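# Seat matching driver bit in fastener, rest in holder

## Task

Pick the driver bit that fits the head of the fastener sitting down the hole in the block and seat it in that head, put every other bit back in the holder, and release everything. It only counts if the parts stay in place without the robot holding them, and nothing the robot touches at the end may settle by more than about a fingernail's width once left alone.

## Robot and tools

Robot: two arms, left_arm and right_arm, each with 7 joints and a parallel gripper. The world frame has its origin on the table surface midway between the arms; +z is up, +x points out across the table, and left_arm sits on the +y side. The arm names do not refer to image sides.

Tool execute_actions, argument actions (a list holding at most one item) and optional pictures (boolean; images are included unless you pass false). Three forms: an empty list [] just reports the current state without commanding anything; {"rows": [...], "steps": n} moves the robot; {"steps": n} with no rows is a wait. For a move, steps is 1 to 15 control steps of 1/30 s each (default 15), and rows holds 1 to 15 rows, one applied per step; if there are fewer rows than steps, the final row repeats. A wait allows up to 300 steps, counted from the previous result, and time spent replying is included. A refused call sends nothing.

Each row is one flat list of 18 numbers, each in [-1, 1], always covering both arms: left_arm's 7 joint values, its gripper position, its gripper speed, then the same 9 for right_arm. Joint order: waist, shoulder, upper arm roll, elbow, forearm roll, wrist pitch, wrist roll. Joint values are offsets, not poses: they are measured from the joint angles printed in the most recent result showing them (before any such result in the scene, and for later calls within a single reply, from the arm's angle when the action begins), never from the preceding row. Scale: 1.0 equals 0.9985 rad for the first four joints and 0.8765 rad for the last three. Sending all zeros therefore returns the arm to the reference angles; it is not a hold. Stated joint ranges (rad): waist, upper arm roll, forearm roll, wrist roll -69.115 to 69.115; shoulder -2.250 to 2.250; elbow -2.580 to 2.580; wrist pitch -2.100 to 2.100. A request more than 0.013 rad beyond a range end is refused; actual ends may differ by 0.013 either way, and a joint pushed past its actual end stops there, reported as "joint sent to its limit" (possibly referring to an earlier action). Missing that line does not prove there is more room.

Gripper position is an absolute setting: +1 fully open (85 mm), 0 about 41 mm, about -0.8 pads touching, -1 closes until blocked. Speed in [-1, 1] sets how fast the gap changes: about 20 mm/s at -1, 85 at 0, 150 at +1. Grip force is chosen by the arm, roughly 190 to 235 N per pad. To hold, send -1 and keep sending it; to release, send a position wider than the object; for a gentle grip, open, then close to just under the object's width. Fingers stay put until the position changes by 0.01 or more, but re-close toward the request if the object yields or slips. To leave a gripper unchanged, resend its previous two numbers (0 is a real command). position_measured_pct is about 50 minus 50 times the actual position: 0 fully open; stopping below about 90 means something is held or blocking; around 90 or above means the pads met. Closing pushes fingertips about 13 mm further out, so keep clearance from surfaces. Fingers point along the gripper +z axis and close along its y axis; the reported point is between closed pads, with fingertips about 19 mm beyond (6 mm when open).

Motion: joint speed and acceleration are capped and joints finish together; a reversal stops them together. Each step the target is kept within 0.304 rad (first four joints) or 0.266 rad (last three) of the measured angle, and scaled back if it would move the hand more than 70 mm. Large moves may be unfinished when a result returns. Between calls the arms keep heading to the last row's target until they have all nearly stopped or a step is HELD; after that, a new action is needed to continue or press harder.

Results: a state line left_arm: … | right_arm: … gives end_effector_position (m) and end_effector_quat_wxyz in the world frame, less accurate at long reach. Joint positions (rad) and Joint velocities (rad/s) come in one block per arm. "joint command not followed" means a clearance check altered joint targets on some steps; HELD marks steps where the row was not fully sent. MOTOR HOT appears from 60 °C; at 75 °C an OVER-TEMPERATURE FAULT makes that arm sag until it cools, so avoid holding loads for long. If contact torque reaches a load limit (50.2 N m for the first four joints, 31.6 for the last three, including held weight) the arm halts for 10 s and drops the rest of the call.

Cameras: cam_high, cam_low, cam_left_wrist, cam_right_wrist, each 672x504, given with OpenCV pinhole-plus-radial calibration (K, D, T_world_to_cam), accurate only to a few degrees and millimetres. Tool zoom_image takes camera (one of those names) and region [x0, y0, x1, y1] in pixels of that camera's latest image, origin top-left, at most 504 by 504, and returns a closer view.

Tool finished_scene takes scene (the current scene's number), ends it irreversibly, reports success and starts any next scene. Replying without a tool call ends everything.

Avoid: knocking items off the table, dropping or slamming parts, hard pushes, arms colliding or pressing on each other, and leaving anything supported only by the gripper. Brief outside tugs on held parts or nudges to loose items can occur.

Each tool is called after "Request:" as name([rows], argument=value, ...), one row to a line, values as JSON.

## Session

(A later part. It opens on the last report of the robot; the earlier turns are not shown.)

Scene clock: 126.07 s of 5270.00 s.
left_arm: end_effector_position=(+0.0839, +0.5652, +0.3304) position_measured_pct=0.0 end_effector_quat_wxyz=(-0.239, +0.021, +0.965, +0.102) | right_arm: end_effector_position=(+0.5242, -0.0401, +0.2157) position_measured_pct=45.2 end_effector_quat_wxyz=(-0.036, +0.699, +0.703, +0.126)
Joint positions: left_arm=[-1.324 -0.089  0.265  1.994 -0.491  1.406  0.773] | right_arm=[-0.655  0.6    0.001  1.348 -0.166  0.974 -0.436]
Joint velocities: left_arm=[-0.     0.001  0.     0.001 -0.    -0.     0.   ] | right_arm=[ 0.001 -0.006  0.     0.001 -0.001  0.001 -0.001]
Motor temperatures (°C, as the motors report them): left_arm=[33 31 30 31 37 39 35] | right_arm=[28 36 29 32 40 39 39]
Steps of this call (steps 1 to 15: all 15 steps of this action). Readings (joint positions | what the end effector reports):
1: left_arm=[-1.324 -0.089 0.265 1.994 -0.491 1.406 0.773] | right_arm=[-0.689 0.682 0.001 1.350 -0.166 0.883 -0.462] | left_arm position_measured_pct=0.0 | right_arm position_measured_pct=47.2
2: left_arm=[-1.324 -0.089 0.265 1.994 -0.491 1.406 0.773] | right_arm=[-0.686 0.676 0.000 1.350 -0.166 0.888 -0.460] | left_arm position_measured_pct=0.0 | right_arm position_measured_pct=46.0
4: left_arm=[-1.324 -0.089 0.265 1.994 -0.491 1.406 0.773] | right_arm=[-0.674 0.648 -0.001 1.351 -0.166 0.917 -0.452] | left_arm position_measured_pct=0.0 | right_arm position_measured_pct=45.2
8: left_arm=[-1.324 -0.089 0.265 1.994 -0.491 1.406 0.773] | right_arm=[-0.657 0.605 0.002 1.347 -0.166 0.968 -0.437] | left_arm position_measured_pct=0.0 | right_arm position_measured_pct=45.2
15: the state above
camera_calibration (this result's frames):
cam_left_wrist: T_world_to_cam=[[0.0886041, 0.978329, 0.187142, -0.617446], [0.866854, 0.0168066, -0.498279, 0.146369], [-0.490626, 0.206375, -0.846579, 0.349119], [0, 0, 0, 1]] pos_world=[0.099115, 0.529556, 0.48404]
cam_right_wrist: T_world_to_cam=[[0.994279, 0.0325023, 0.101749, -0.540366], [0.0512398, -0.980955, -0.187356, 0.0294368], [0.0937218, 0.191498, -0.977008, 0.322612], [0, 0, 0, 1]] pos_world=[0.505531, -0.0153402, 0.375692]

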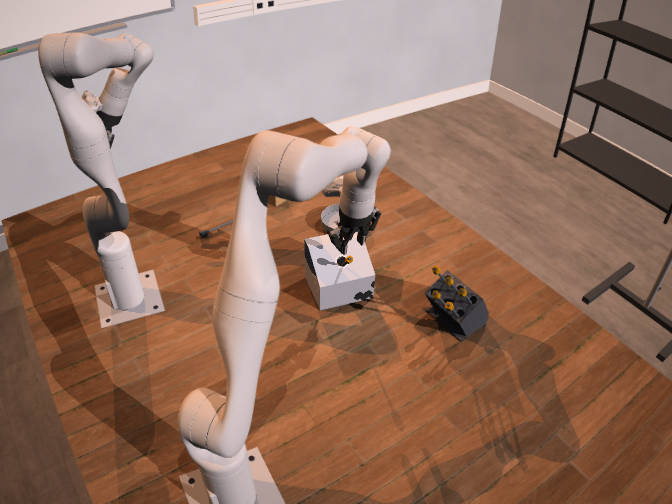

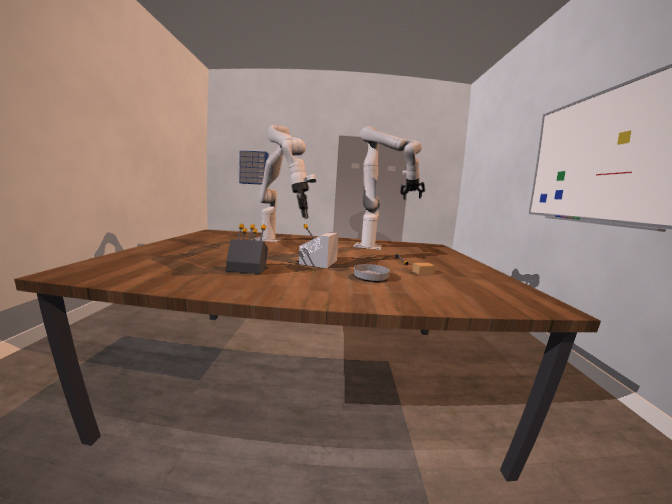

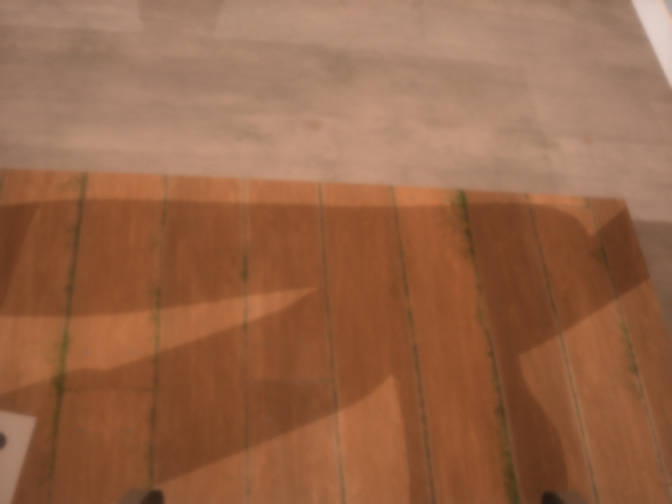

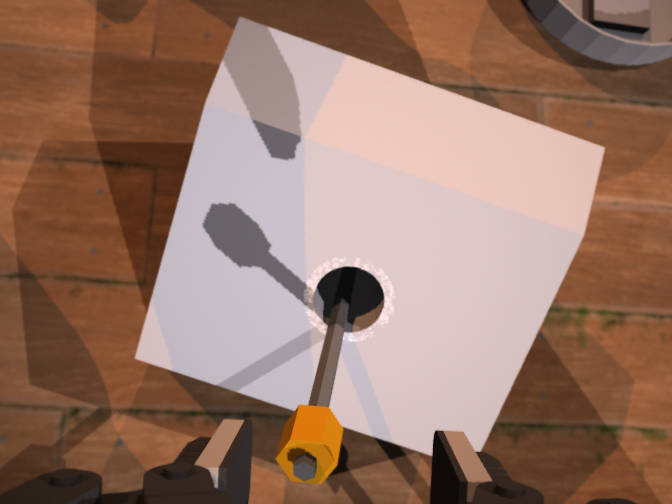

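Request:
execute_actions([
  {"rows":[[0,0,0,0,0,0,0,1,0,0,-0.16,0,0,0,0,0,0.1,0],[0,0,0,0,0,0,0,1,0,0,-0.16,0,0,0,0,0,0.1,0],[0,0,0,0,0,0,0,1,0,0,-0.16,0,0,0,0,0,0.1,0],[0,0,0,0,0,0,0,1,0,0,-0.16,0,0,0,0,0,0.1,0],[0,0,0,0,0,0,0,1,0,0,-0.16,0,0,0,0,0,0.1,0],[0,0,0,0,0,0,0,1,0,0.266,-0.16,0,0.29,-0.519,-0.147,0.359,0.1,0]],"steps":15},
], pictures=false)

Request:
execute_actions([
  {"steps":25},
], pictures=false)

Request:
execute_actions([
  {"rows":[[0,0,0,0,0,0,0,1,0,0,0.053,0,0,0,0,0,0.1,0]],"steps":15},
])

Request:
zoom_image(camera="cam_right_wrist", region=[280,190,400,310])

Scene clock: 131.07 s of 5270.00 s.
left_arm: end_effector_position=(+0.0839, +0.5652, +0.3304) position_measured_pct=0.0 end_effector_quat_wxyz=(-0.239, +0.021, +0.965, +0.102) | right_arm: end_effector_position=(+0.5179, -0.1048, +0.2482) position_measured_pct=45.2 end_effector_quat_wxyz=(-0.081, +0.726, +0.657, +0.188)
Joint positions: left_arm=[-1.324 -0.089  0.265  1.994 -0.491  1.406  0.773] | right_arm=[-0.478  0.457  0.003  1.536 -0.38   0.89  -0.238]
Joint velocities: left_arm=[ 0.    -0.     0.    -0.001 -0.     0.     0.   ] | right_arm=[ 0.593 -0.089  0.024  0.721 -1.209 -0.318  0.839]
Motor temperatures (°C, as the motors report them): left_arm=[33 31 30 31 37 39 35] | right_arm=[28 36 29 32 40 39 39]
Steps of this call (steps 1 to 15: the robot went on to your last target; steps 16 to 90: nothing new was sent; then 1.50 s passed at rest; steps 91 to 105: all 15 steps of this action). Readings (joint positions | what the end effector reports):
91: left_arm=[-1.324 -0.089 0.265 1.994 -0.491 1.406 0.773] | right_arm=[-0.654 0.598 0.001 1.348 -0.166 0.974 -0.436] | left_arm position_measured_pct=0.0 | right_arm position_measured_pct=45.2
92: left_arm=[-1.324 -0.089 0.265 1.994 -0.491 1.406 0.773] | right_arm=[-0.654 0.592 0.001 1.349 -0.166 0.974 -0.436] | left_arm position_measured_pct=0.0 | right_arm position_measured_pct=45.2
94: left_arm=[-1.324 -0.089 0.265 1.994 -0.491 1.406 0.773] | right_arm=[-0.654 0.564 0.001 1.350 -0.166 0.974 -0.436] | left_arm position_measured_pct=0.0 | right_arm position_measured_pct=45.2
98: left_arm=[-1.324 -0.089 0.265 1.994 -0.491 1.406 0.773] | right_arm=[-0.639 0.487 -0.001 1.359 -0.179 0.968 -0.423] | left_arm position_measured_pct=0.0 | right_arm position_measured_pct=45.2
105: the state above

Scene clock: 131.90 s of 5270.00 s.
left_arm: end_effector_position=(+0.0839, +0.5652, +0.3304) position_measured_pct=0.0 end_effector_quat_wxyz=(-0.239, +0.021, +0.965, +0.102) | right_arm: end_effector_position=(+0.5105, -0.1094, +0.2467) position_measured_pct=45.2 end_effector_quat_wxyz=(-0.147, +0.756, +0.596, +0.226)
Joint positions: left_arm=[-1.324 -0.089  0.265  1.994 -0.491  1.406  0.773] | right_arm=[-0.389  0.44   0.001  1.637 -0.621  0.845 -0.121]
Joint velocities: left_arm=[-0.    -0.    -0.     0.001  0.     0.    -0.   ] | right_arm=[ 0.001  0.     0.001 -0.    -0.001 -0.     0.002]
Motor temperatures (°C, as the motors report them): left_arm=[33 31 30 31 37 39 35] | right_arm=[28 36 29 32 40 39 39]
Steps of this call (steps 1 to 25: the robot went on to your last target). Readings (joint positions | what the end effector reports):
1: left_arm=[-1.324 -0.089 0.265 1.994 -0.491 1.406 0.773] | right_arm=[-0.460 0.454 0.003 1.559 -0.421 0.880 -0.212] | left_arm position_measured_pct=0.0 | right_arm position_measured_pct=45.2
2: left_arm=[-1.324 -0.089 0.265 1.994 -0.491 1.406 0.773] | right_arm=[-0.444 0.451 0.003 1.578 -0.461 0.871 -0.190] | left_arm position_measured_pct=0.0 | right_arm position_measured_pct=45.2
4: left_arm=[-1.324 -0.089 0.265 1.994 -0.491 1.406 0.773] | right_arm=[-0.416 0.446 0.002 1.610 -0.541 0.857 -0.153] | left_arm position_measured_pct=0.0 | right_arm position_measured_pct=45.2
8: left_arm=[-1.324 -0.089 0.265 1.994 -0.491 1.406 0.773] | right_arm=[-0.395 0.442 0.002 1.635 -0.617 0.845 -0.123] | left_arm position_measured_pct=0.0 | right_arm position_measured_pct=45.2
25: the state above

Scene clock: 132.40 s of 5270.00 s.
left_arm: end_effector_position=(+0.0839, +0.5652, +0.3304) position_measured_pct=0.0 end_effector_quat_wxyz=(-0.239, +0.021, +0.965, +0.102) | right_arm: end_effector_position=(+0.5078, -0.1101, +0.2182) position_measured_pct=45.2 end_effector_quat_wxyz=(-0.157, +0.763, +0.593, +0.203)
Joint positions: left_arm=[-1.324 -0.089  0.265  1.994 -0.491  1.406  0.773] | right_arm=[-0.389  0.493  0.001  1.637 -0.621  0.845 -0.121]
Joint velocities: left_arm=[-0.     0.001  0.     0.     0.    -0.     0.   ] | right_arm=[ 0.     0.005 -0.    -0.    -0.001 -0.001  0.   ]
Motor temperatures (°C, as the motors report them): left_arm=[33 31 30 31 37 39 35] | right_arm=[28 36 29 32 40 39 39]
Steps of this call (steps 1 to 15: all 15 steps of this action). Readings (joint positions | what the end effector reports):
1: left_arm=[-1.324 -0.089 0.265 1.994 -0.491 1.406 0.773] | right_arm=[-0.389 0.442 0.001 1.637 -0.621 0.845 -0.121] | left_arm position_measured_pct=0.0 | right_arm position_measured_pct=45.2
2: left_arm=[-1.324 -0.089 0.265 1.994 -0.491 1.406 0.773] | right_arm=[-0.389 0.448 0.001 1.636 -0.621 0.845 -0.121] | left_arm position_measured_pct=0.0 | right_arm position_measured_pct=45.2
4: left_arm=[-1.324 -0.089 0.265 1.994 -0.491 1.406 0.773] | right_arm=[-0.389 0.471 0.001 1.636 -0.621 0.845 -0.121] | left_arm position_measured_pct=0.0 | right_arm position_measured_pct=45.2
8: left_arm=[-1.324 -0.089 0.265 1.994 -0.491 1.406 0.773] | right_arm=[-0.389 0.490 0.001 1.638 -0.621 0.845 -0.121] | left_arm position_measured_pct=0.0 | right_arm position_measured_pct=45.2
15: the state above
camera_calibration (this result's frames):
cam_left_wrist: T_world_to_cam=[[0.0886052, 0.978328, 0.187143, -0.617447], [0.866854, 0.0168058, -0.498278, 0.146368], [-0.490625, 0.206376, -0.846579, 0.349119], [0, 0, 0, 1]] pos_world=[0.0991155, 0.529556, 0.48404]
cam_right_wrist: T_world_to_cam=[[0.979715, -0.200085, -0.0111953, -0.515644], [-0.182365, -0.867003, -0.463734, 0.153545], [0.0830796, 0.456368, -0.885904, 0.354717], [0, 0, 0, 1]] pos_world=[0.503715, -0.13193, 0.379677]

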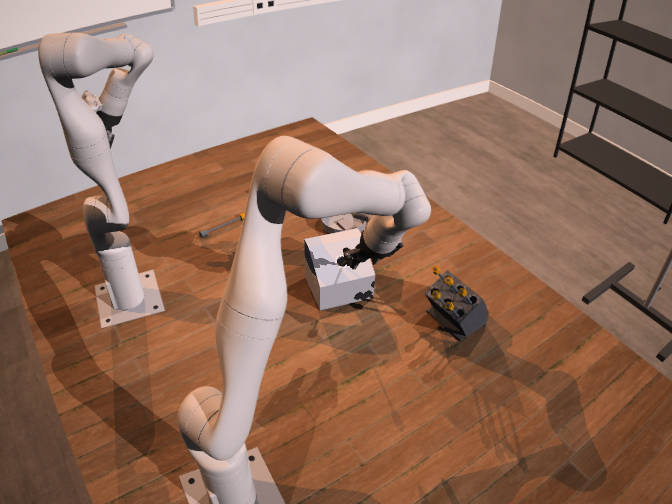

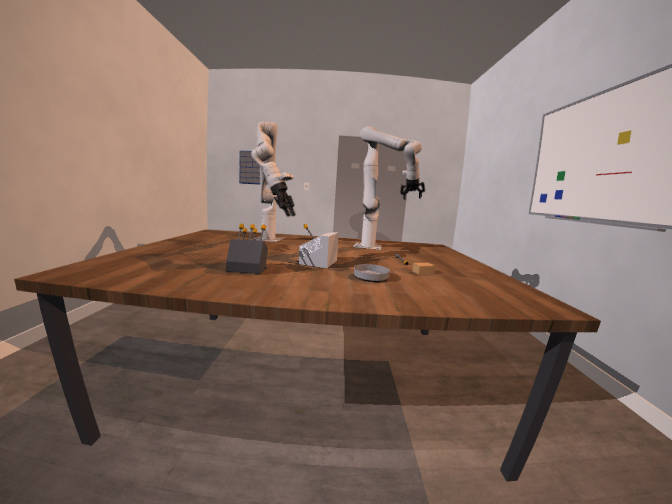

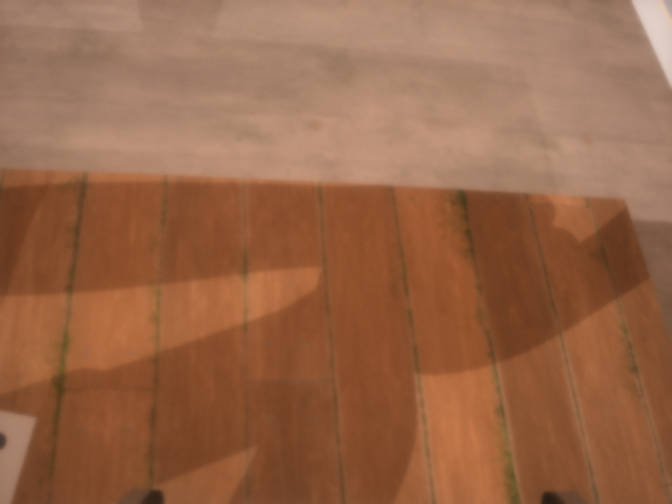

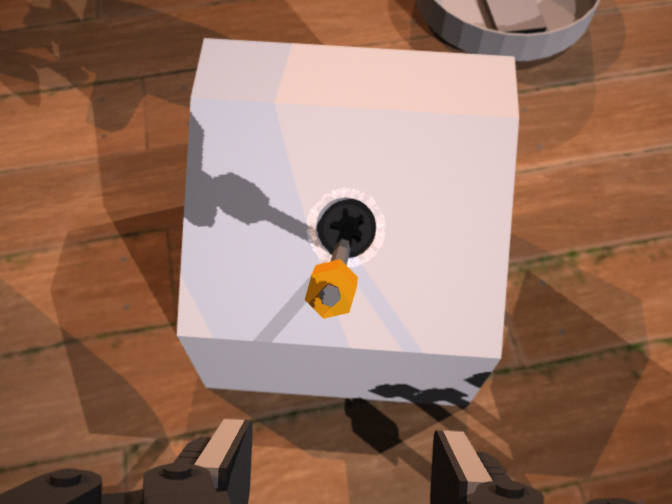

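Region (280, 190, 400, 310) of cam_right_wrist's 672x504 image, scaled by 4.200.

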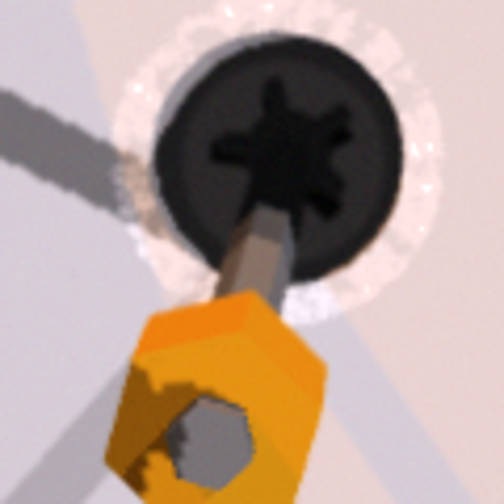

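Request:
zoom_image(camera="cam_right_wrist", region=[318,198,378,258])

Region (318, 198, 378, 258) of cam_right_wrist's 672x504 image, scaled by 8.400.

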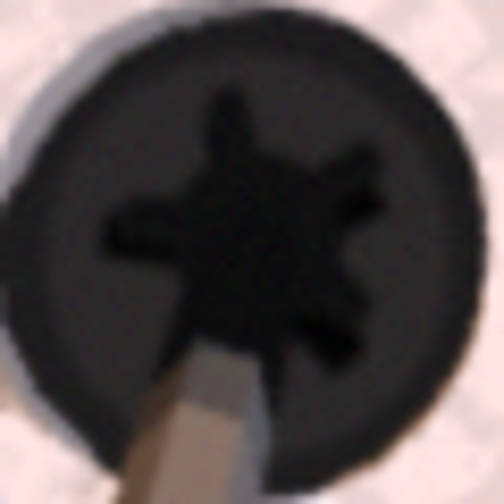

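Request:
execute_actions([
  {"rows":[[0,0,0,0,0,0,0,1,0,-0.110,0.070,0,-0.071,0.031,-0.048,-0.31,0.1,0]],"steps":15},
])

Scene clock: 150.27 s of 5270.00 s.
left_arm: end_effector_position=(+0.0839, +0.5652, +0.3304) position_measured_pct=0.0 end_effector_quat_wxyz=(-0.239, +0.021, +0.965, +0.102) | right_arm: end_effector_position=(+0.5161, -0.0550, +0.2024) position_measured_pct=45.2 end_effector_quat_wxyz=(-0.171, +0.808, +0.533, +0.184)
Joint positions: left_arm=[-1.324 -0.089  0.265  1.994 -0.491  1.406  0.773] | right_arm=[-0.497  0.562  0.001  1.567 -0.594  0.803 -0.393]
Joint velocities: left_arm=[ 0. -0.  0.  0. -0. -0.  0.] | right_arm=[-0.019  0.011  0.001 -0.004  0.001 -0.    -0.006]
Motor temperatures (°C, as the motors report them): left_arm=[33 31 30 31 37 39 35] | right_arm=[28 36 29 32 40 39 39]
Steps of this call (steps 1 to 15: the robot went on to your last target; steps 16 to 90: nothing new was sent; then 14.37 s passed at rest; steps 91 to 105: all 15 steps of this action). Readings (joint positions | what the end effector reports):
91: left_arm=[-1.324 -0.089 0.265 1.994 -0.491 1.406 0.773] | right_arm=[-0.390 0.494 0.001 1.637 -0.621 0.845 -0.123] | left_arm position_measured_pct=0.0 | right_arm position_measured_pct=45.2
92: left_arm=[-1.324 -0.089 0.265 1.994 -0.491 1.406 0.773] | right_arm=[-0.396 0.497 0.002 1.634 -0.619 0.843 -0.132] | left_arm position_measured_pct=0.0 | right_arm position_measured_pct=45.2
94: left_arm=[-1.324 -0.089 0.265 1.994 -0.491 1.406 0.773] | right_arm=[-0.419 0.512 0.004 1.620 -0.614 0.835 -0.183] | left_arm position_measured_pct=0.0 | right_arm position_measured_pct=45.2
98: left_arm=[-1.324 -0.089 0.265 1.994 -0.491 1.406 0.773] | right_arm=[-0.477 0.549 0.000 1.581 -0.599 0.811 -0.337] | left_arm position_measured_pct=0.0 | right_arm position_measured_pct=45.2
105: the state above
camera_calibration (this result's frames):
cam_left_wrist: T_world_to_cam=[[0.0886057, 0.978328, 0.187144, -0.617448], [0.866854, 0.0168055, -0.498278, 0.146368], [-0.490625, 0.206377, -0.846579, 0.349118], [0, 0, 0, 1]] pos_world=[0.0991158, 0.529557, 0.48404]
cam_right_wrist: T_world_to_cam=[[0.93967, -0.328854, -0.0942081, -0.482475], [-0.334863, -0.827993, -0.449772, 0.273537], [0.0699057, 0.454184, -0.888161, 0.322041], [0, 0, 0, 1]] pos_world=[0.522452, -0.0784437, 0.363601]

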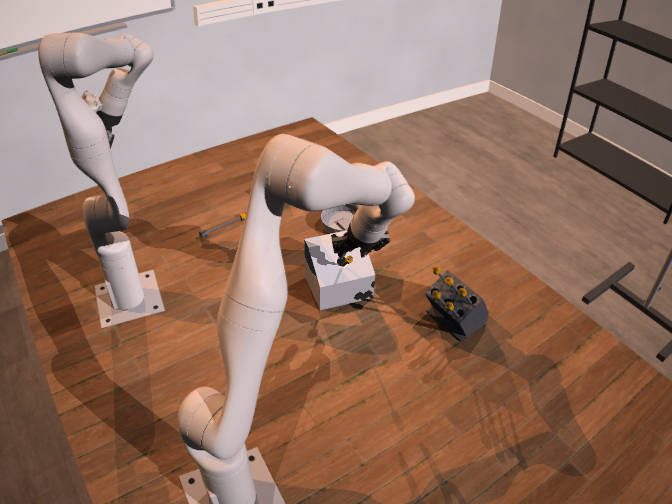

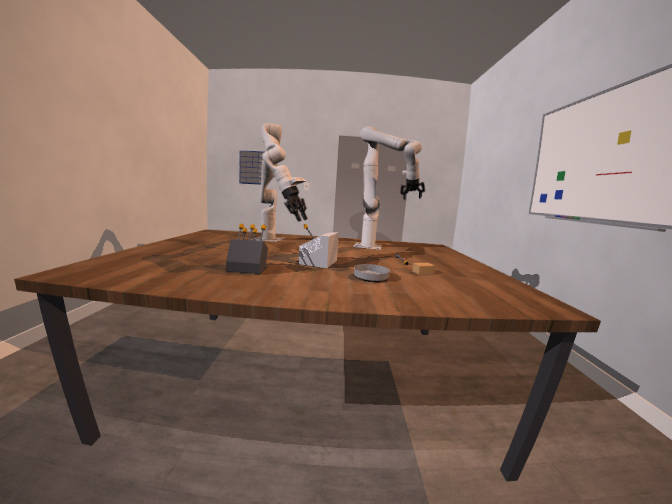

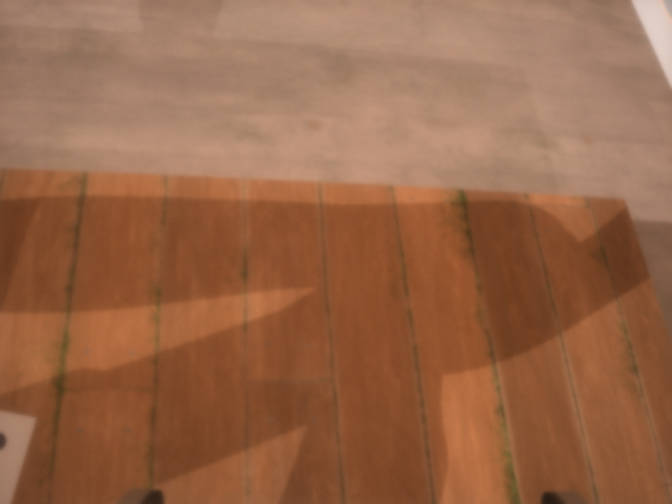

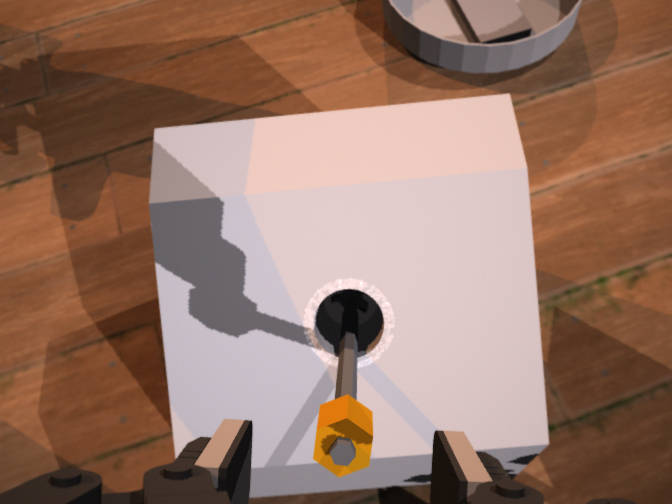

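Request:
execute_actions([
  {"rows":[[0,0,0,0,0,0,0,1,0,-0.0416,0.0857,0,0.005,-0.057,-0.106,-0.06,0.1,0]],"steps":15},
])

Scene clock: 152.50 s of 5270.00 s.
left_arm: end_effector_position=(+0.0839, +0.5652, +0.3304) position_measured_pct=0.0 end_effector_quat_wxyz=(-0.239, +0.021, +0.965, +0.102) | right_arm: end_effector_position=(+0.5218, -0.0306, +0.1590) position_measured_pct=45.2 end_effector_quat_wxyz=(-0.180, +0.831, +0.496, +0.176)
Joint positions: left_arm=[-1.324 -0.089  0.265  1.994 -0.491  1.406  0.773] | right_arm=[-0.538  0.646  0.001  1.572 -0.644  0.71  -0.445]
Joint velocities: left_arm=[-0.     0.    -0.    -0.001  0.    -0.    -0.   ] | right_arm=[-0.007  0.007  0.003 -0.    -0.001 -0.002 -0.002]
Motor temperatures (°C, as the motors report them): left_arm=[33 31 30 31 37 39 35] | right_arm=[28 36 29 32 40 39 39]
Steps of this call (steps 1 to 15: the robot went on to your last target; steps 16 to 52: nothing new was sent; steps 53 to 67: all 15 steps of this action). Readings (joint positions | what the end effector reports):
53: left_arm=[-1.324 -0.089 0.265 1.994 -0.491 1.406 0.773] | right_arm=[-0.500 0.564 0.001 1.566 -0.594 0.802 -0.393] | left_arm position_measured_pct=0.0 | right_arm position_measured_pct=45.2
54: left_arm=[-1.324 -0.089 0.265 1.994 -0.491 1.406 0.773] | right_arm=[-0.503 0.570 0.002 1.566 -0.597 0.796 -0.397] | left_arm position_measured_pct=0.0 | right_arm position_measured_pct=45.2
56: left_arm=[-1.324 -0.089 0.265 1.994 -0.491 1.406 0.773] | right_arm=[-0.516 0.598 0.003 1.567 -0.612 0.767 -0.413] | left_arm position_measured_pct=0.0 | right_arm position_measured_pct=45.2
60: left_arm=[-1.324 -0.089 0.265 1.994 -0.491 1.406 0.773] | right_arm=[-0.535 0.641 -0.000 1.572 -0.641 0.716 -0.442] | left_arm position_measured_pct=0.0 | right_arm position_measured_pct=45.2
67: the state above
camera_calibration (this result's frames):
cam_left_wrist: T_world_to_cam=[[0.0886066, 0.978328, 0.187144, -0.617448], [0.866855, 0.0168049, -0.498278, 0.146368], [-0.490624, 0.206378, -0.846579, 0.349118], [0, 0, 0, 1]] pos_world=[0.0991161, 0.529557, 0.48404]
cam_right_wrist: T_world_to_cam=[[0.906648, -0.399112, -0.136748, -0.462039], [-0.416373, -0.794242, -0.442508, 0.318507], [0.0679992, 0.458137, -0.886277, 0.272746], [0, 0, 0, 1]] pos_world=[0.532977, -0.0563885, 0.319487]

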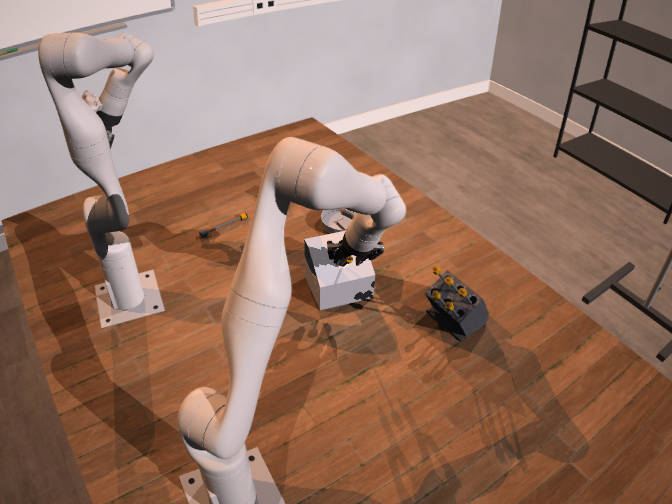

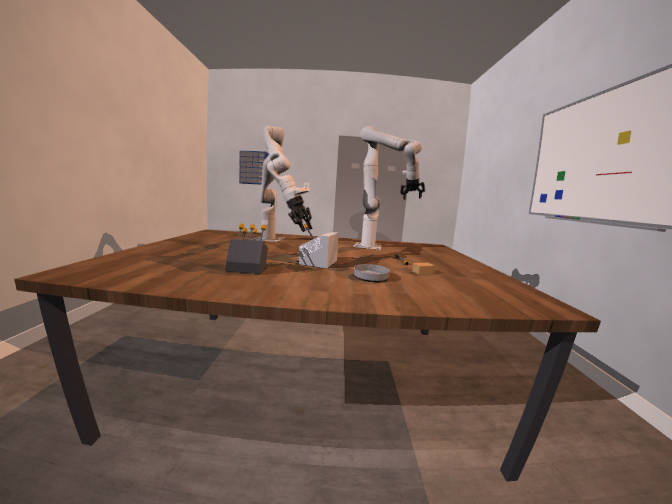

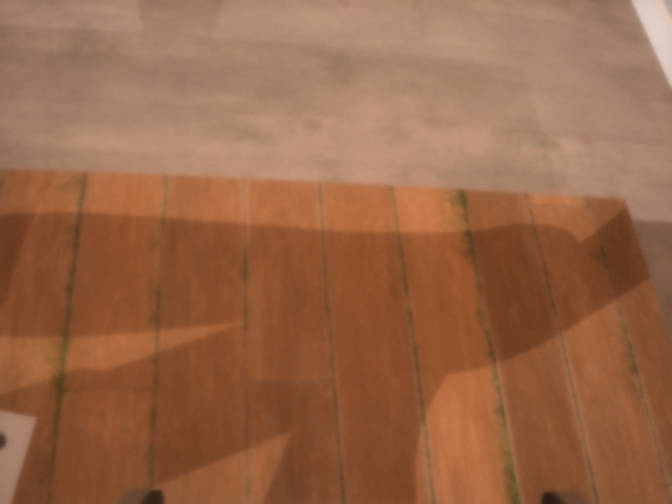

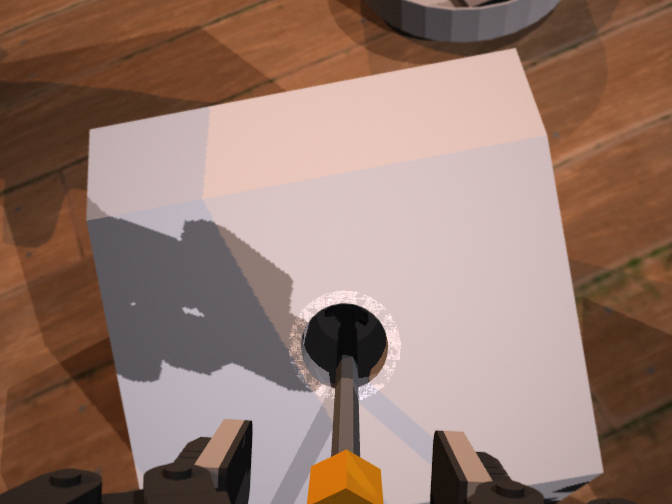

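Request:
execute_actions([
  {"rows":[[0,0,0,0,0,0,0,1,0,0,0.001,0,0,0,0,0,-1,0]],"steps":15},
], pictures=false)

Request:
execute_actions([
  {"rows":[[0,0,0,0,0,0,0,1,0,0,0,0,0,0,0,0,-1,0],[0,0,0,0,0,0,0,1,0,0,0,0,0,0,0,0,-1,0],[0,0,0,0,0,0,0,1,0,0,0,0,0,0,0,0,-1,0],[0,0,0,0,0,0,0,1,0,0,0,0,0,0,0,0,-1,0],[0,0,0,0,0,0,0,1,0,0,0,0,0,0,0,0,-1,0],[0,0,0,0,0,0,0,1,0,0.004,-0.0086,0,0,0.006,0.011,-0.005,-1,0]],"steps":15},
])

Scene clock: 159.53 s of 5270.00 s.
left_arm: end_effector_position=(+0.0839, +0.5652, +0.3304) position_measured_pct=0.0 end_effector_quat_wxyz=(-0.239, +0.021, +0.965, +0.102) | right_arm: end_effector_position=(+0.5218, -0.0309, +0.1586) position_measured_pct=77.0 end_effector_quat_wxyz=(-0.180, +0.831, +0.496, +0.176)
Joint positions: left_arm=[-1.324 -0.089  0.265  1.994 -0.491  1.406  0.773] | right_arm=[-0.538  0.647  0.001  1.572 -0.643  0.71  -0.445]
Joint velocities: left_arm=[ 0.    -0.001 -0.     0.003  0.    -0.    -0.   ] | right_arm=[ 0.002 -0.     0.002  0.     0.002 -0.001  0.   ]
Motor temperatures (°C, as the motors report them): left_arm=[33 31 30 31 37 39 35] | right_arm=[28 36 29 32 40 39 39]
Steps of this call (steps 1 to 15: the robot went on to your last target; steps 16 to 90: nothing new was sent; then 3.53 s passed at rest; steps 91 to 105: all 15 steps of this action). Readings (joint positions | what the end effector reports):
91: left_arm=[-1.324 -0.089 0.265 1.994 -0.491 1.406 0.773] | right_arm=[-0.538 0.647 0.001 1.572 -0.644 0.710 -0.445] | left_arm position_measured_pct=0.0 | right_arm position_measured_pct=45.2
92: left_arm=[-1.324 -0.089 0.265 1.994 -0.491 1.406 0.773] | right_arm=[-0.538 0.647 0.001 1.572 -0.644 0.710 -0.445] | left_arm position_measured_pct=0.0 | right_arm position_measured_pct=45.6
94: left_arm=[-1.324 -0.089 0.265 1.994 -0.491 1.406 0.773] | right_arm=[-0.538 0.647 0.001 1.572 -0.644 0.710 -0.445] | left_arm position_measured_pct=0.0 | right_arm position_measured_pct=49.6
98: left_arm=[-1.324 -0.089 0.265 1.994 -0.491 1.406 0.773] | right_arm=[-0.538 0.647 0.001 1.572 -0.644 0.710 -0.445] | left_arm position_measured_pct=0.0 | right_arm position_measured_pct=61.1
105: the state above

Scene clock: 160.03 s of 5270.00 s.
left_arm: end_effector_position=(+0.0839, +0.5652, +0.3304) position_measured_pct=0.0 end_effector_quat_wxyz=(-0.239, +0.021, +0.965, +0.102) | right_arm: end_effector_position=(+0.5210, -0.0331, +0.1627) position_measured_pct=77.0 end_effector_quat_wxyz=(-0.180, +0.831, +0.496, +0.175)
Joint positions: left_arm=[-1.324 -0.089  0.265  1.994 -0.491  1.406  0.773] | right_arm=[-0.534  0.639  0.001  1.572 -0.638  0.72  -0.449]
Joint velocities: left_arm=[-0.     0.001  0.    -0.001  0.    -0.     0.   ] | right_arm=[ 0.001 -0.003 -0.002 -0.     0.002  0.002 -0.001]
Motor temperatures (°C, as the motors report them): left_arm=[33 31 30 31 37 39 35] | right_arm=[28 36 29 32 40 39 39]
Steps of this call (steps 1 to 15: all 15 steps of this action). Readings (joint positions | what the end effector reports):
1: left_arm=[-1.324 -0.089 0.265 1.994 -0.491 1.406 0.773] | right_arm=[-0.538 0.647 0.001 1.572 -0.643 0.710 -0.445] | left_arm position_measured_pct=0.0 | right_arm position_measured_pct=77.0
2: left_arm=[-1.324 -0.089 0.265 1.994 -0.491 1.406 0.773] | right_arm=[-0.538 0.647 0.001 1.572 -0.643 0.710 -0.445] | left_arm position_measured_pct=0.0 | right_arm position_measured_pct=77.0
4: left_arm=[-1.324 -0.089 0.265 1.994 -0.491 1.406 0.773] | right_arm=[-0.538 0.647 0.001 1.572 -0.643 0.710 -0.445] | left_arm position_measured_pct=0.0 | right_arm position_measured_pct=77.0
8: left_arm=[-1.324 -0.089 0.265 1.994 -0.491 1.406 0.773] | right_arm=[-0.535 0.642 0.001 1.572 -0.640 0.716 -0.448] | left_arm position_measured_pct=0.0 | right_arm position_measured_pct=77.0
15: the state above
camera_calibration (this result's frames):
cam_left_wrist: T_world_to_cam=[[0.088608, 0.978328, 0.187145, -0.61745], [0.866855, 0.016804, -0.498277, 0.146367], [-0.490623, 0.206379, -0.846579, 0.349117], [0, 0, 0, 1]] pos_world=[0.0991166, 0.529558, 0.484039]
cam_right_wrist: T_world_to_cam=[[0.906303, -0.399414, -0.138141, -0.461487], [-0.417342, -0.794275, -0.441535, 0.318208], [0.0666331, 0.457817, -0.886546, 0.27802], [0, 0, 0, 1]] pos_world=[0.532524, -0.0588625, 0.323227]

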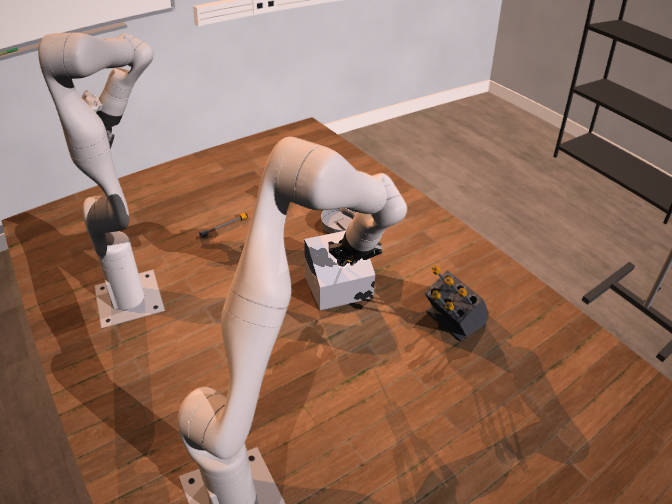

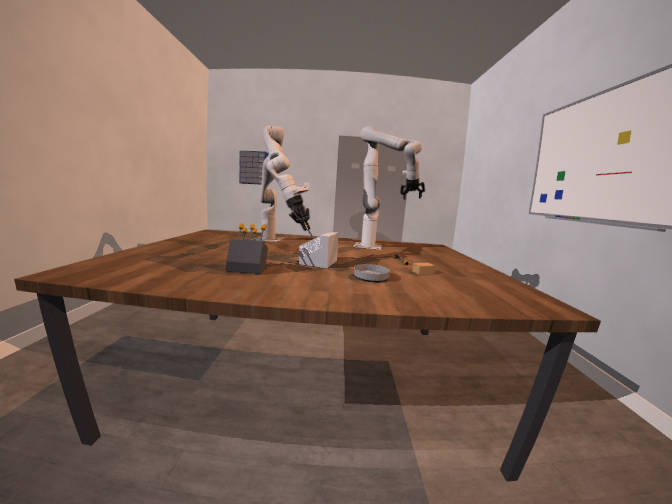

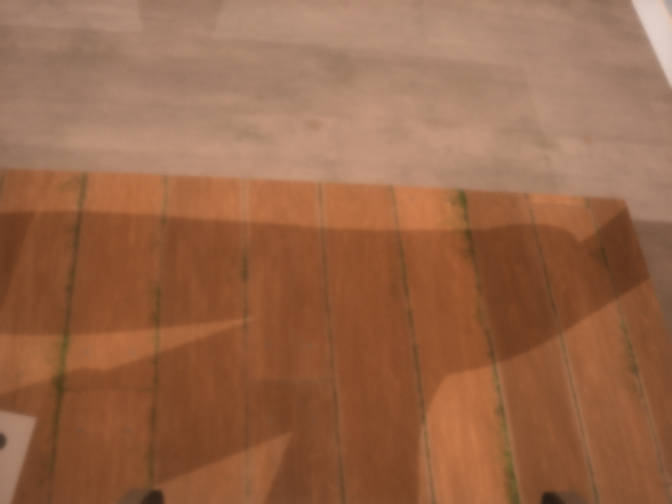

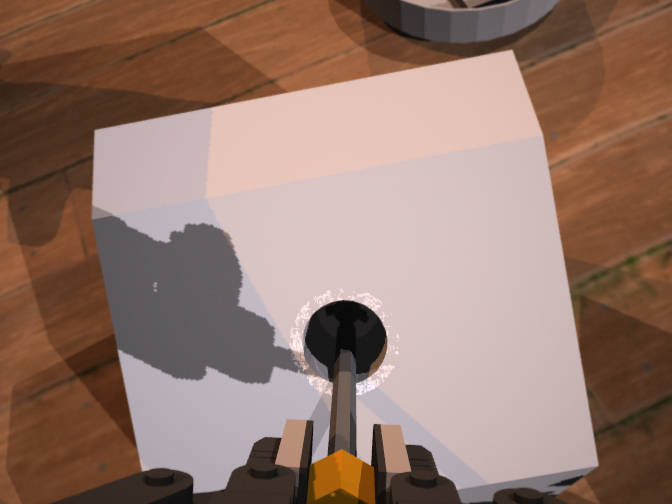

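Request:
execute_actions([
  {"rows":[[0,0,0,0,0,0,0,1,0,-0.0085,0.006,0,-0.032,0.05,0.034,-0.067,-1,0],[0,0,0,0,0,0,0,1,0,-0.0085,0.006,0,-0.032,0.05,0.034,-0.067,-1,0],[0,0,0,0,0,0,0,1,0,-0.017,0.012,0,-0.063,0.097,0.068,-0.133,-1,0],[0,0,0,0,0,0,0,1,0,-0.017,0.012,0,-0.063,0.097,0.068,-0.133,-1,0],[0,0,0,0,0,0,0,1,0,-0.0255,0.02,0,-0.095,0.14,0.103,-0.196,-1,0],[0,0,0,0,0,0,0,1,0,-0.0255,0.02,0,-0.095,0.14,0.103,-0.196,-1,0],[0,0,0,0,0,0,0,1,0,-0.034,0.028,0,-0.128,0.181,0.139,-0.257,-1,0],[0,0,0,0,0,0,0,1,0,-0.034,0.028,0,-0.128,0.181,0.139,-0.257,-1,0],[0,0,0,0,0,0,0,1,0,-0.042,0.038,0,-0.164,0.218,0.178,-0.313,-1,0],[0,0,0,0,0,0,0,1,0,-0.042,0.038,0,-0.164,0.218,0.178,-0.313,-1,0],[0,0,0,0,0,0,0,1,0,-0.05,0.049,0,-0.2,0.252,0.218,-0.367,-1,0],[0,0,0,0,0,0,0,1,0,-0.05,0.049,0,-0.2,0.252,0.218,-0.367,-1,0],[0,0,0,0,0,0,0,1,0,-0.058,0.061,0,-0.238,0.283,0.26,-0.418,-1,0],[0,0,0,0,0,0,0,1,0,-0.058,0.061,0,-0.238,0.283,0.26,-0.418,-1,0],[0,0,0,0,0,0,0,1,0,-0.0655,0.0744,0,-0.278,0.312,0.304,-0.467,-1,0]],"steps":15},
], pictures=false)

Request:
execute_actions([
  {"steps":15},
])

Request:
zoom_image(camera="cam_right_wrist", region=[250,270,430,450])

Scene clock: 168.63 s of 5270.00 s.
left_arm: end_effector_position=(+0.0839, +0.5652, +0.3304) position_measured_pct=0.0 end_effector_quat_wxyz=(-0.239, +0.021, +0.965, +0.102) | right_arm: end_effector_position=(+0.5274, -0.0218, +0.1733) position_measured_pct=77.0 end_effector_quat_wxyz=(-0.158, +0.856, +0.479, +0.115)
Joint positions: left_arm=[-1.324 -0.089  0.265  1.994 -0.491  1.406  0.773] | right_arm=[-0.582  0.687  0.001  1.379 -0.426  0.904 -0.759]
Joint velocities: left_arm=[-0.    -0.001  0.     0.001 -0.    -0.     0.   ] | right_arm=[-0.116  0.164  0.    -0.535  0.42   0.518 -0.669]
Motor temperatures (°C, as the motors report them): left_arm=[33 30 30 31 37 39 35] | right_arm=[28 36 29 32 40 39 39]
Steps of this call (steps 1 to 15: the robot went on to your last target; steps 16 to 90: nothing new was sent; then 5.10 s passed at rest; steps 91 to 105: all 15 steps of this action). Readings (joint positions | what the end effector reports):
91: left_arm=[-1.324 -0.089 0.265 1.994 -0.491 1.406 0.773] | right_arm=[-0.534 0.639 0.001 1.571 -0.637 0.721 -0.451] | left_arm position_measured_pct=0.0 | right_arm position_measured_pct=77.0
92: left_arm=[-1.324 -0.089 0.265 1.994 -0.491 1.406 0.773] | right_arm=[-0.536 0.640 0.002 1.565 -0.630 0.725 -0.460] | left_arm position_measured_pct=0.0 | right_arm position_measured_pct=77.0
94: left_arm=[-1.324 -0.089 0.265 1.994 -0.491 1.406 0.773] | right_arm=[-0.542 0.645 0.002 1.545 -0.604 0.744 -0.497] | left_arm position_measured_pct=0.0 | right_arm position_measured_pct=77.0
98: left_arm=[-1.324 -0.089 0.265 1.994 -0.491 1.406 0.773] | right_arm=[-0.556 0.656 0.001 1.493 -0.537 0.794 -0.591] | left_arm position_measured_pct=0.0 | right_arm position_measured_pct=77.0
105: the state above

Scene clock: 169.13 s of 5270.00 s.
left_arm: end_effector_position=(+0.0839, +0.5652, +0.3304) position_measured_pct=0.0 end_effector_quat_wxyz=(-0.239, +0.021, +0.965, +0.102) | right_arm: end_effector_position=(+0.5311, -0.0178, +0.1777) position_measured_pct=77.0 end_effector_quat_wxyz=(-0.148, +0.865, +0.470, +0.092)
Joint positions: left_arm=[-1.324 -0.089  0.265  1.994 -0.491  1.406  0.773] | right_arm=[-0.599  0.713  0.001  1.294 -0.365  0.986 -0.859]
Joint velocities: left_arm=[-0.    -0.001  0.     0.001 -0.     0.    -0.   ] | right_arm=[ 0.     0.003 -0.001 -0.001  0.001  0.001 -0.   ]
Motor temperatures (°C, as the motors report them): left_arm=[33 30 30 31 37 39 35] | right_arm=[28 36 29 32 40 39 39]
Steps of this call (steps 1 to 15: the robot went on to your last target). Readings (joint positions | what the end effector reports):
1: left_arm=[-1.324 -0.089 0.265 1.994 -0.491 1.406 0.773] | right_arm=[-0.586 0.692 0.001 1.360 -0.412 0.922 -0.781] | left_arm position_measured_pct=0.0 | right_arm position_measured_pct=77.0
2: left_arm=[-1.324 -0.089 0.265 1.994 -0.491 1.406 0.773] | right_arm=[-0.589 0.698 0.001 1.343 -0.399 0.939 -0.802] | left_arm position_measured_pct=0.0 | right_arm position_measured_pct=77.0
4: left_arm=[-1.324 -0.089 0.265 1.994 -0.491 1.406 0.773] | right_arm=[-0.595 0.706 0.001 1.315 -0.379 0.966 -0.836] | left_arm position_measured_pct=0.0 | right_arm position_measured_pct=77.0
8: left_arm=[-1.324 -0.089 0.265 1.994 -0.491 1.406 0.773] | right_arm=[-0.598 0.711 0.001 1.297 -0.366 0.984 -0.857] | left_arm position_measured_pct=0.0 | right_arm position_measured_pct=77.0
15: the state above
camera_calibration (this result's frames):
cam_left_wrist: T_world_to_cam=[[0.0886083, 0.978328, 0.187145, -0.61745], [0.866855, 0.0168038, -0.498277, 0.146367], [-0.490623, 0.20638, -0.84658, 0.349117], [0, 0, 0, 1]] pos_world=[0.0991169, 0.529558, 0.484039]
cam_right_wrist: T_world_to_cam=[[0.859583, -0.474244, -0.190287, -0.429636], [-0.510244, -0.816786, -0.26928, 0.359516], [-0.0277191, 0.328561, -0.944076, 0.341663], [0, 0, 0, 1]] pos_world=[0.56222, -0.0223617, 0.337612]

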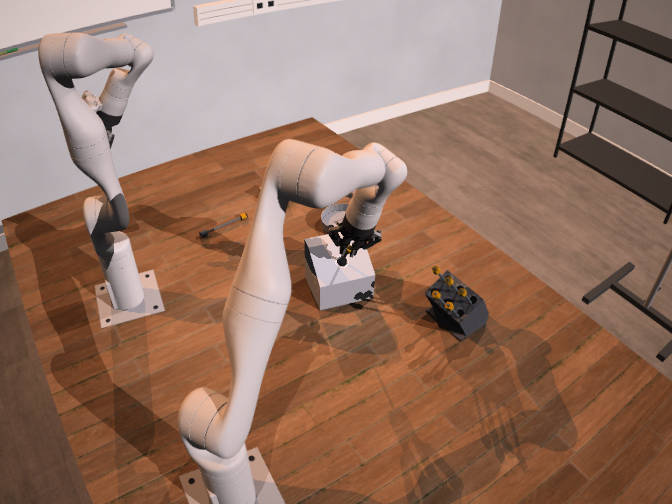

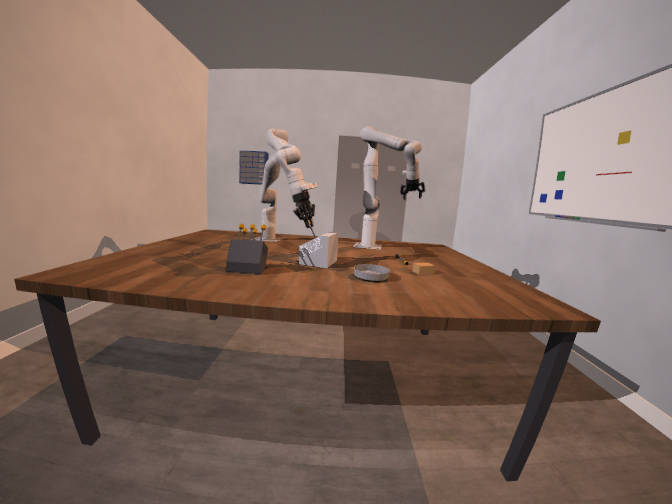

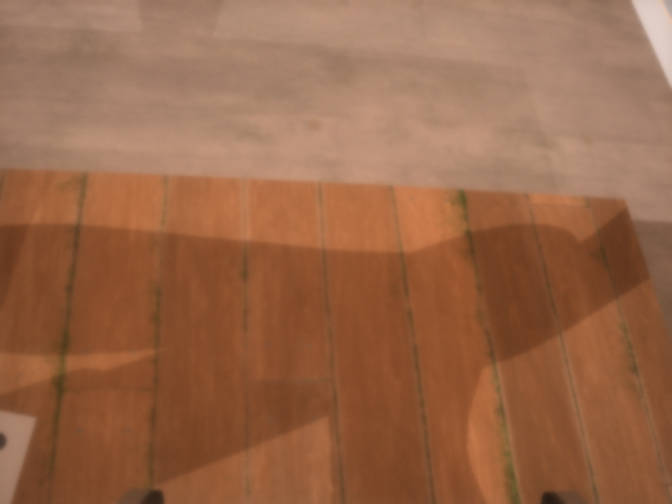

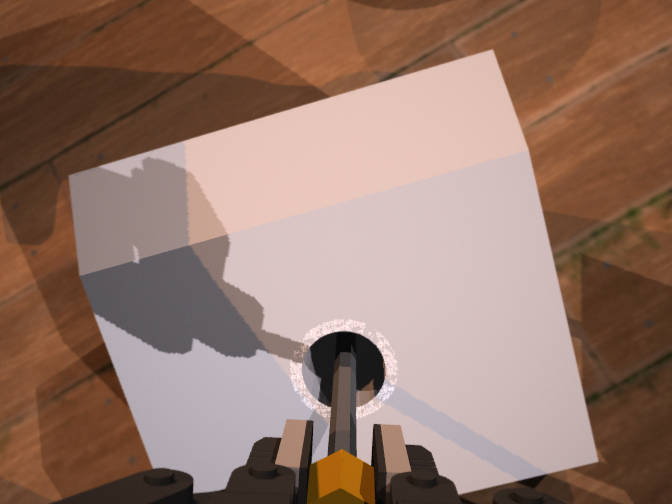

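Region (250, 270, 430, 450) of cam_right_wrist's 672x504 image, scaled by 2.800.

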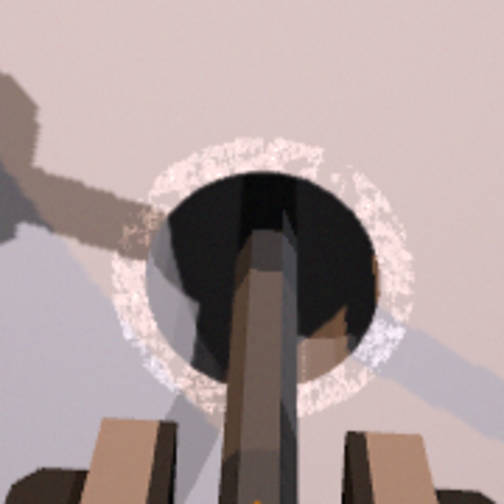

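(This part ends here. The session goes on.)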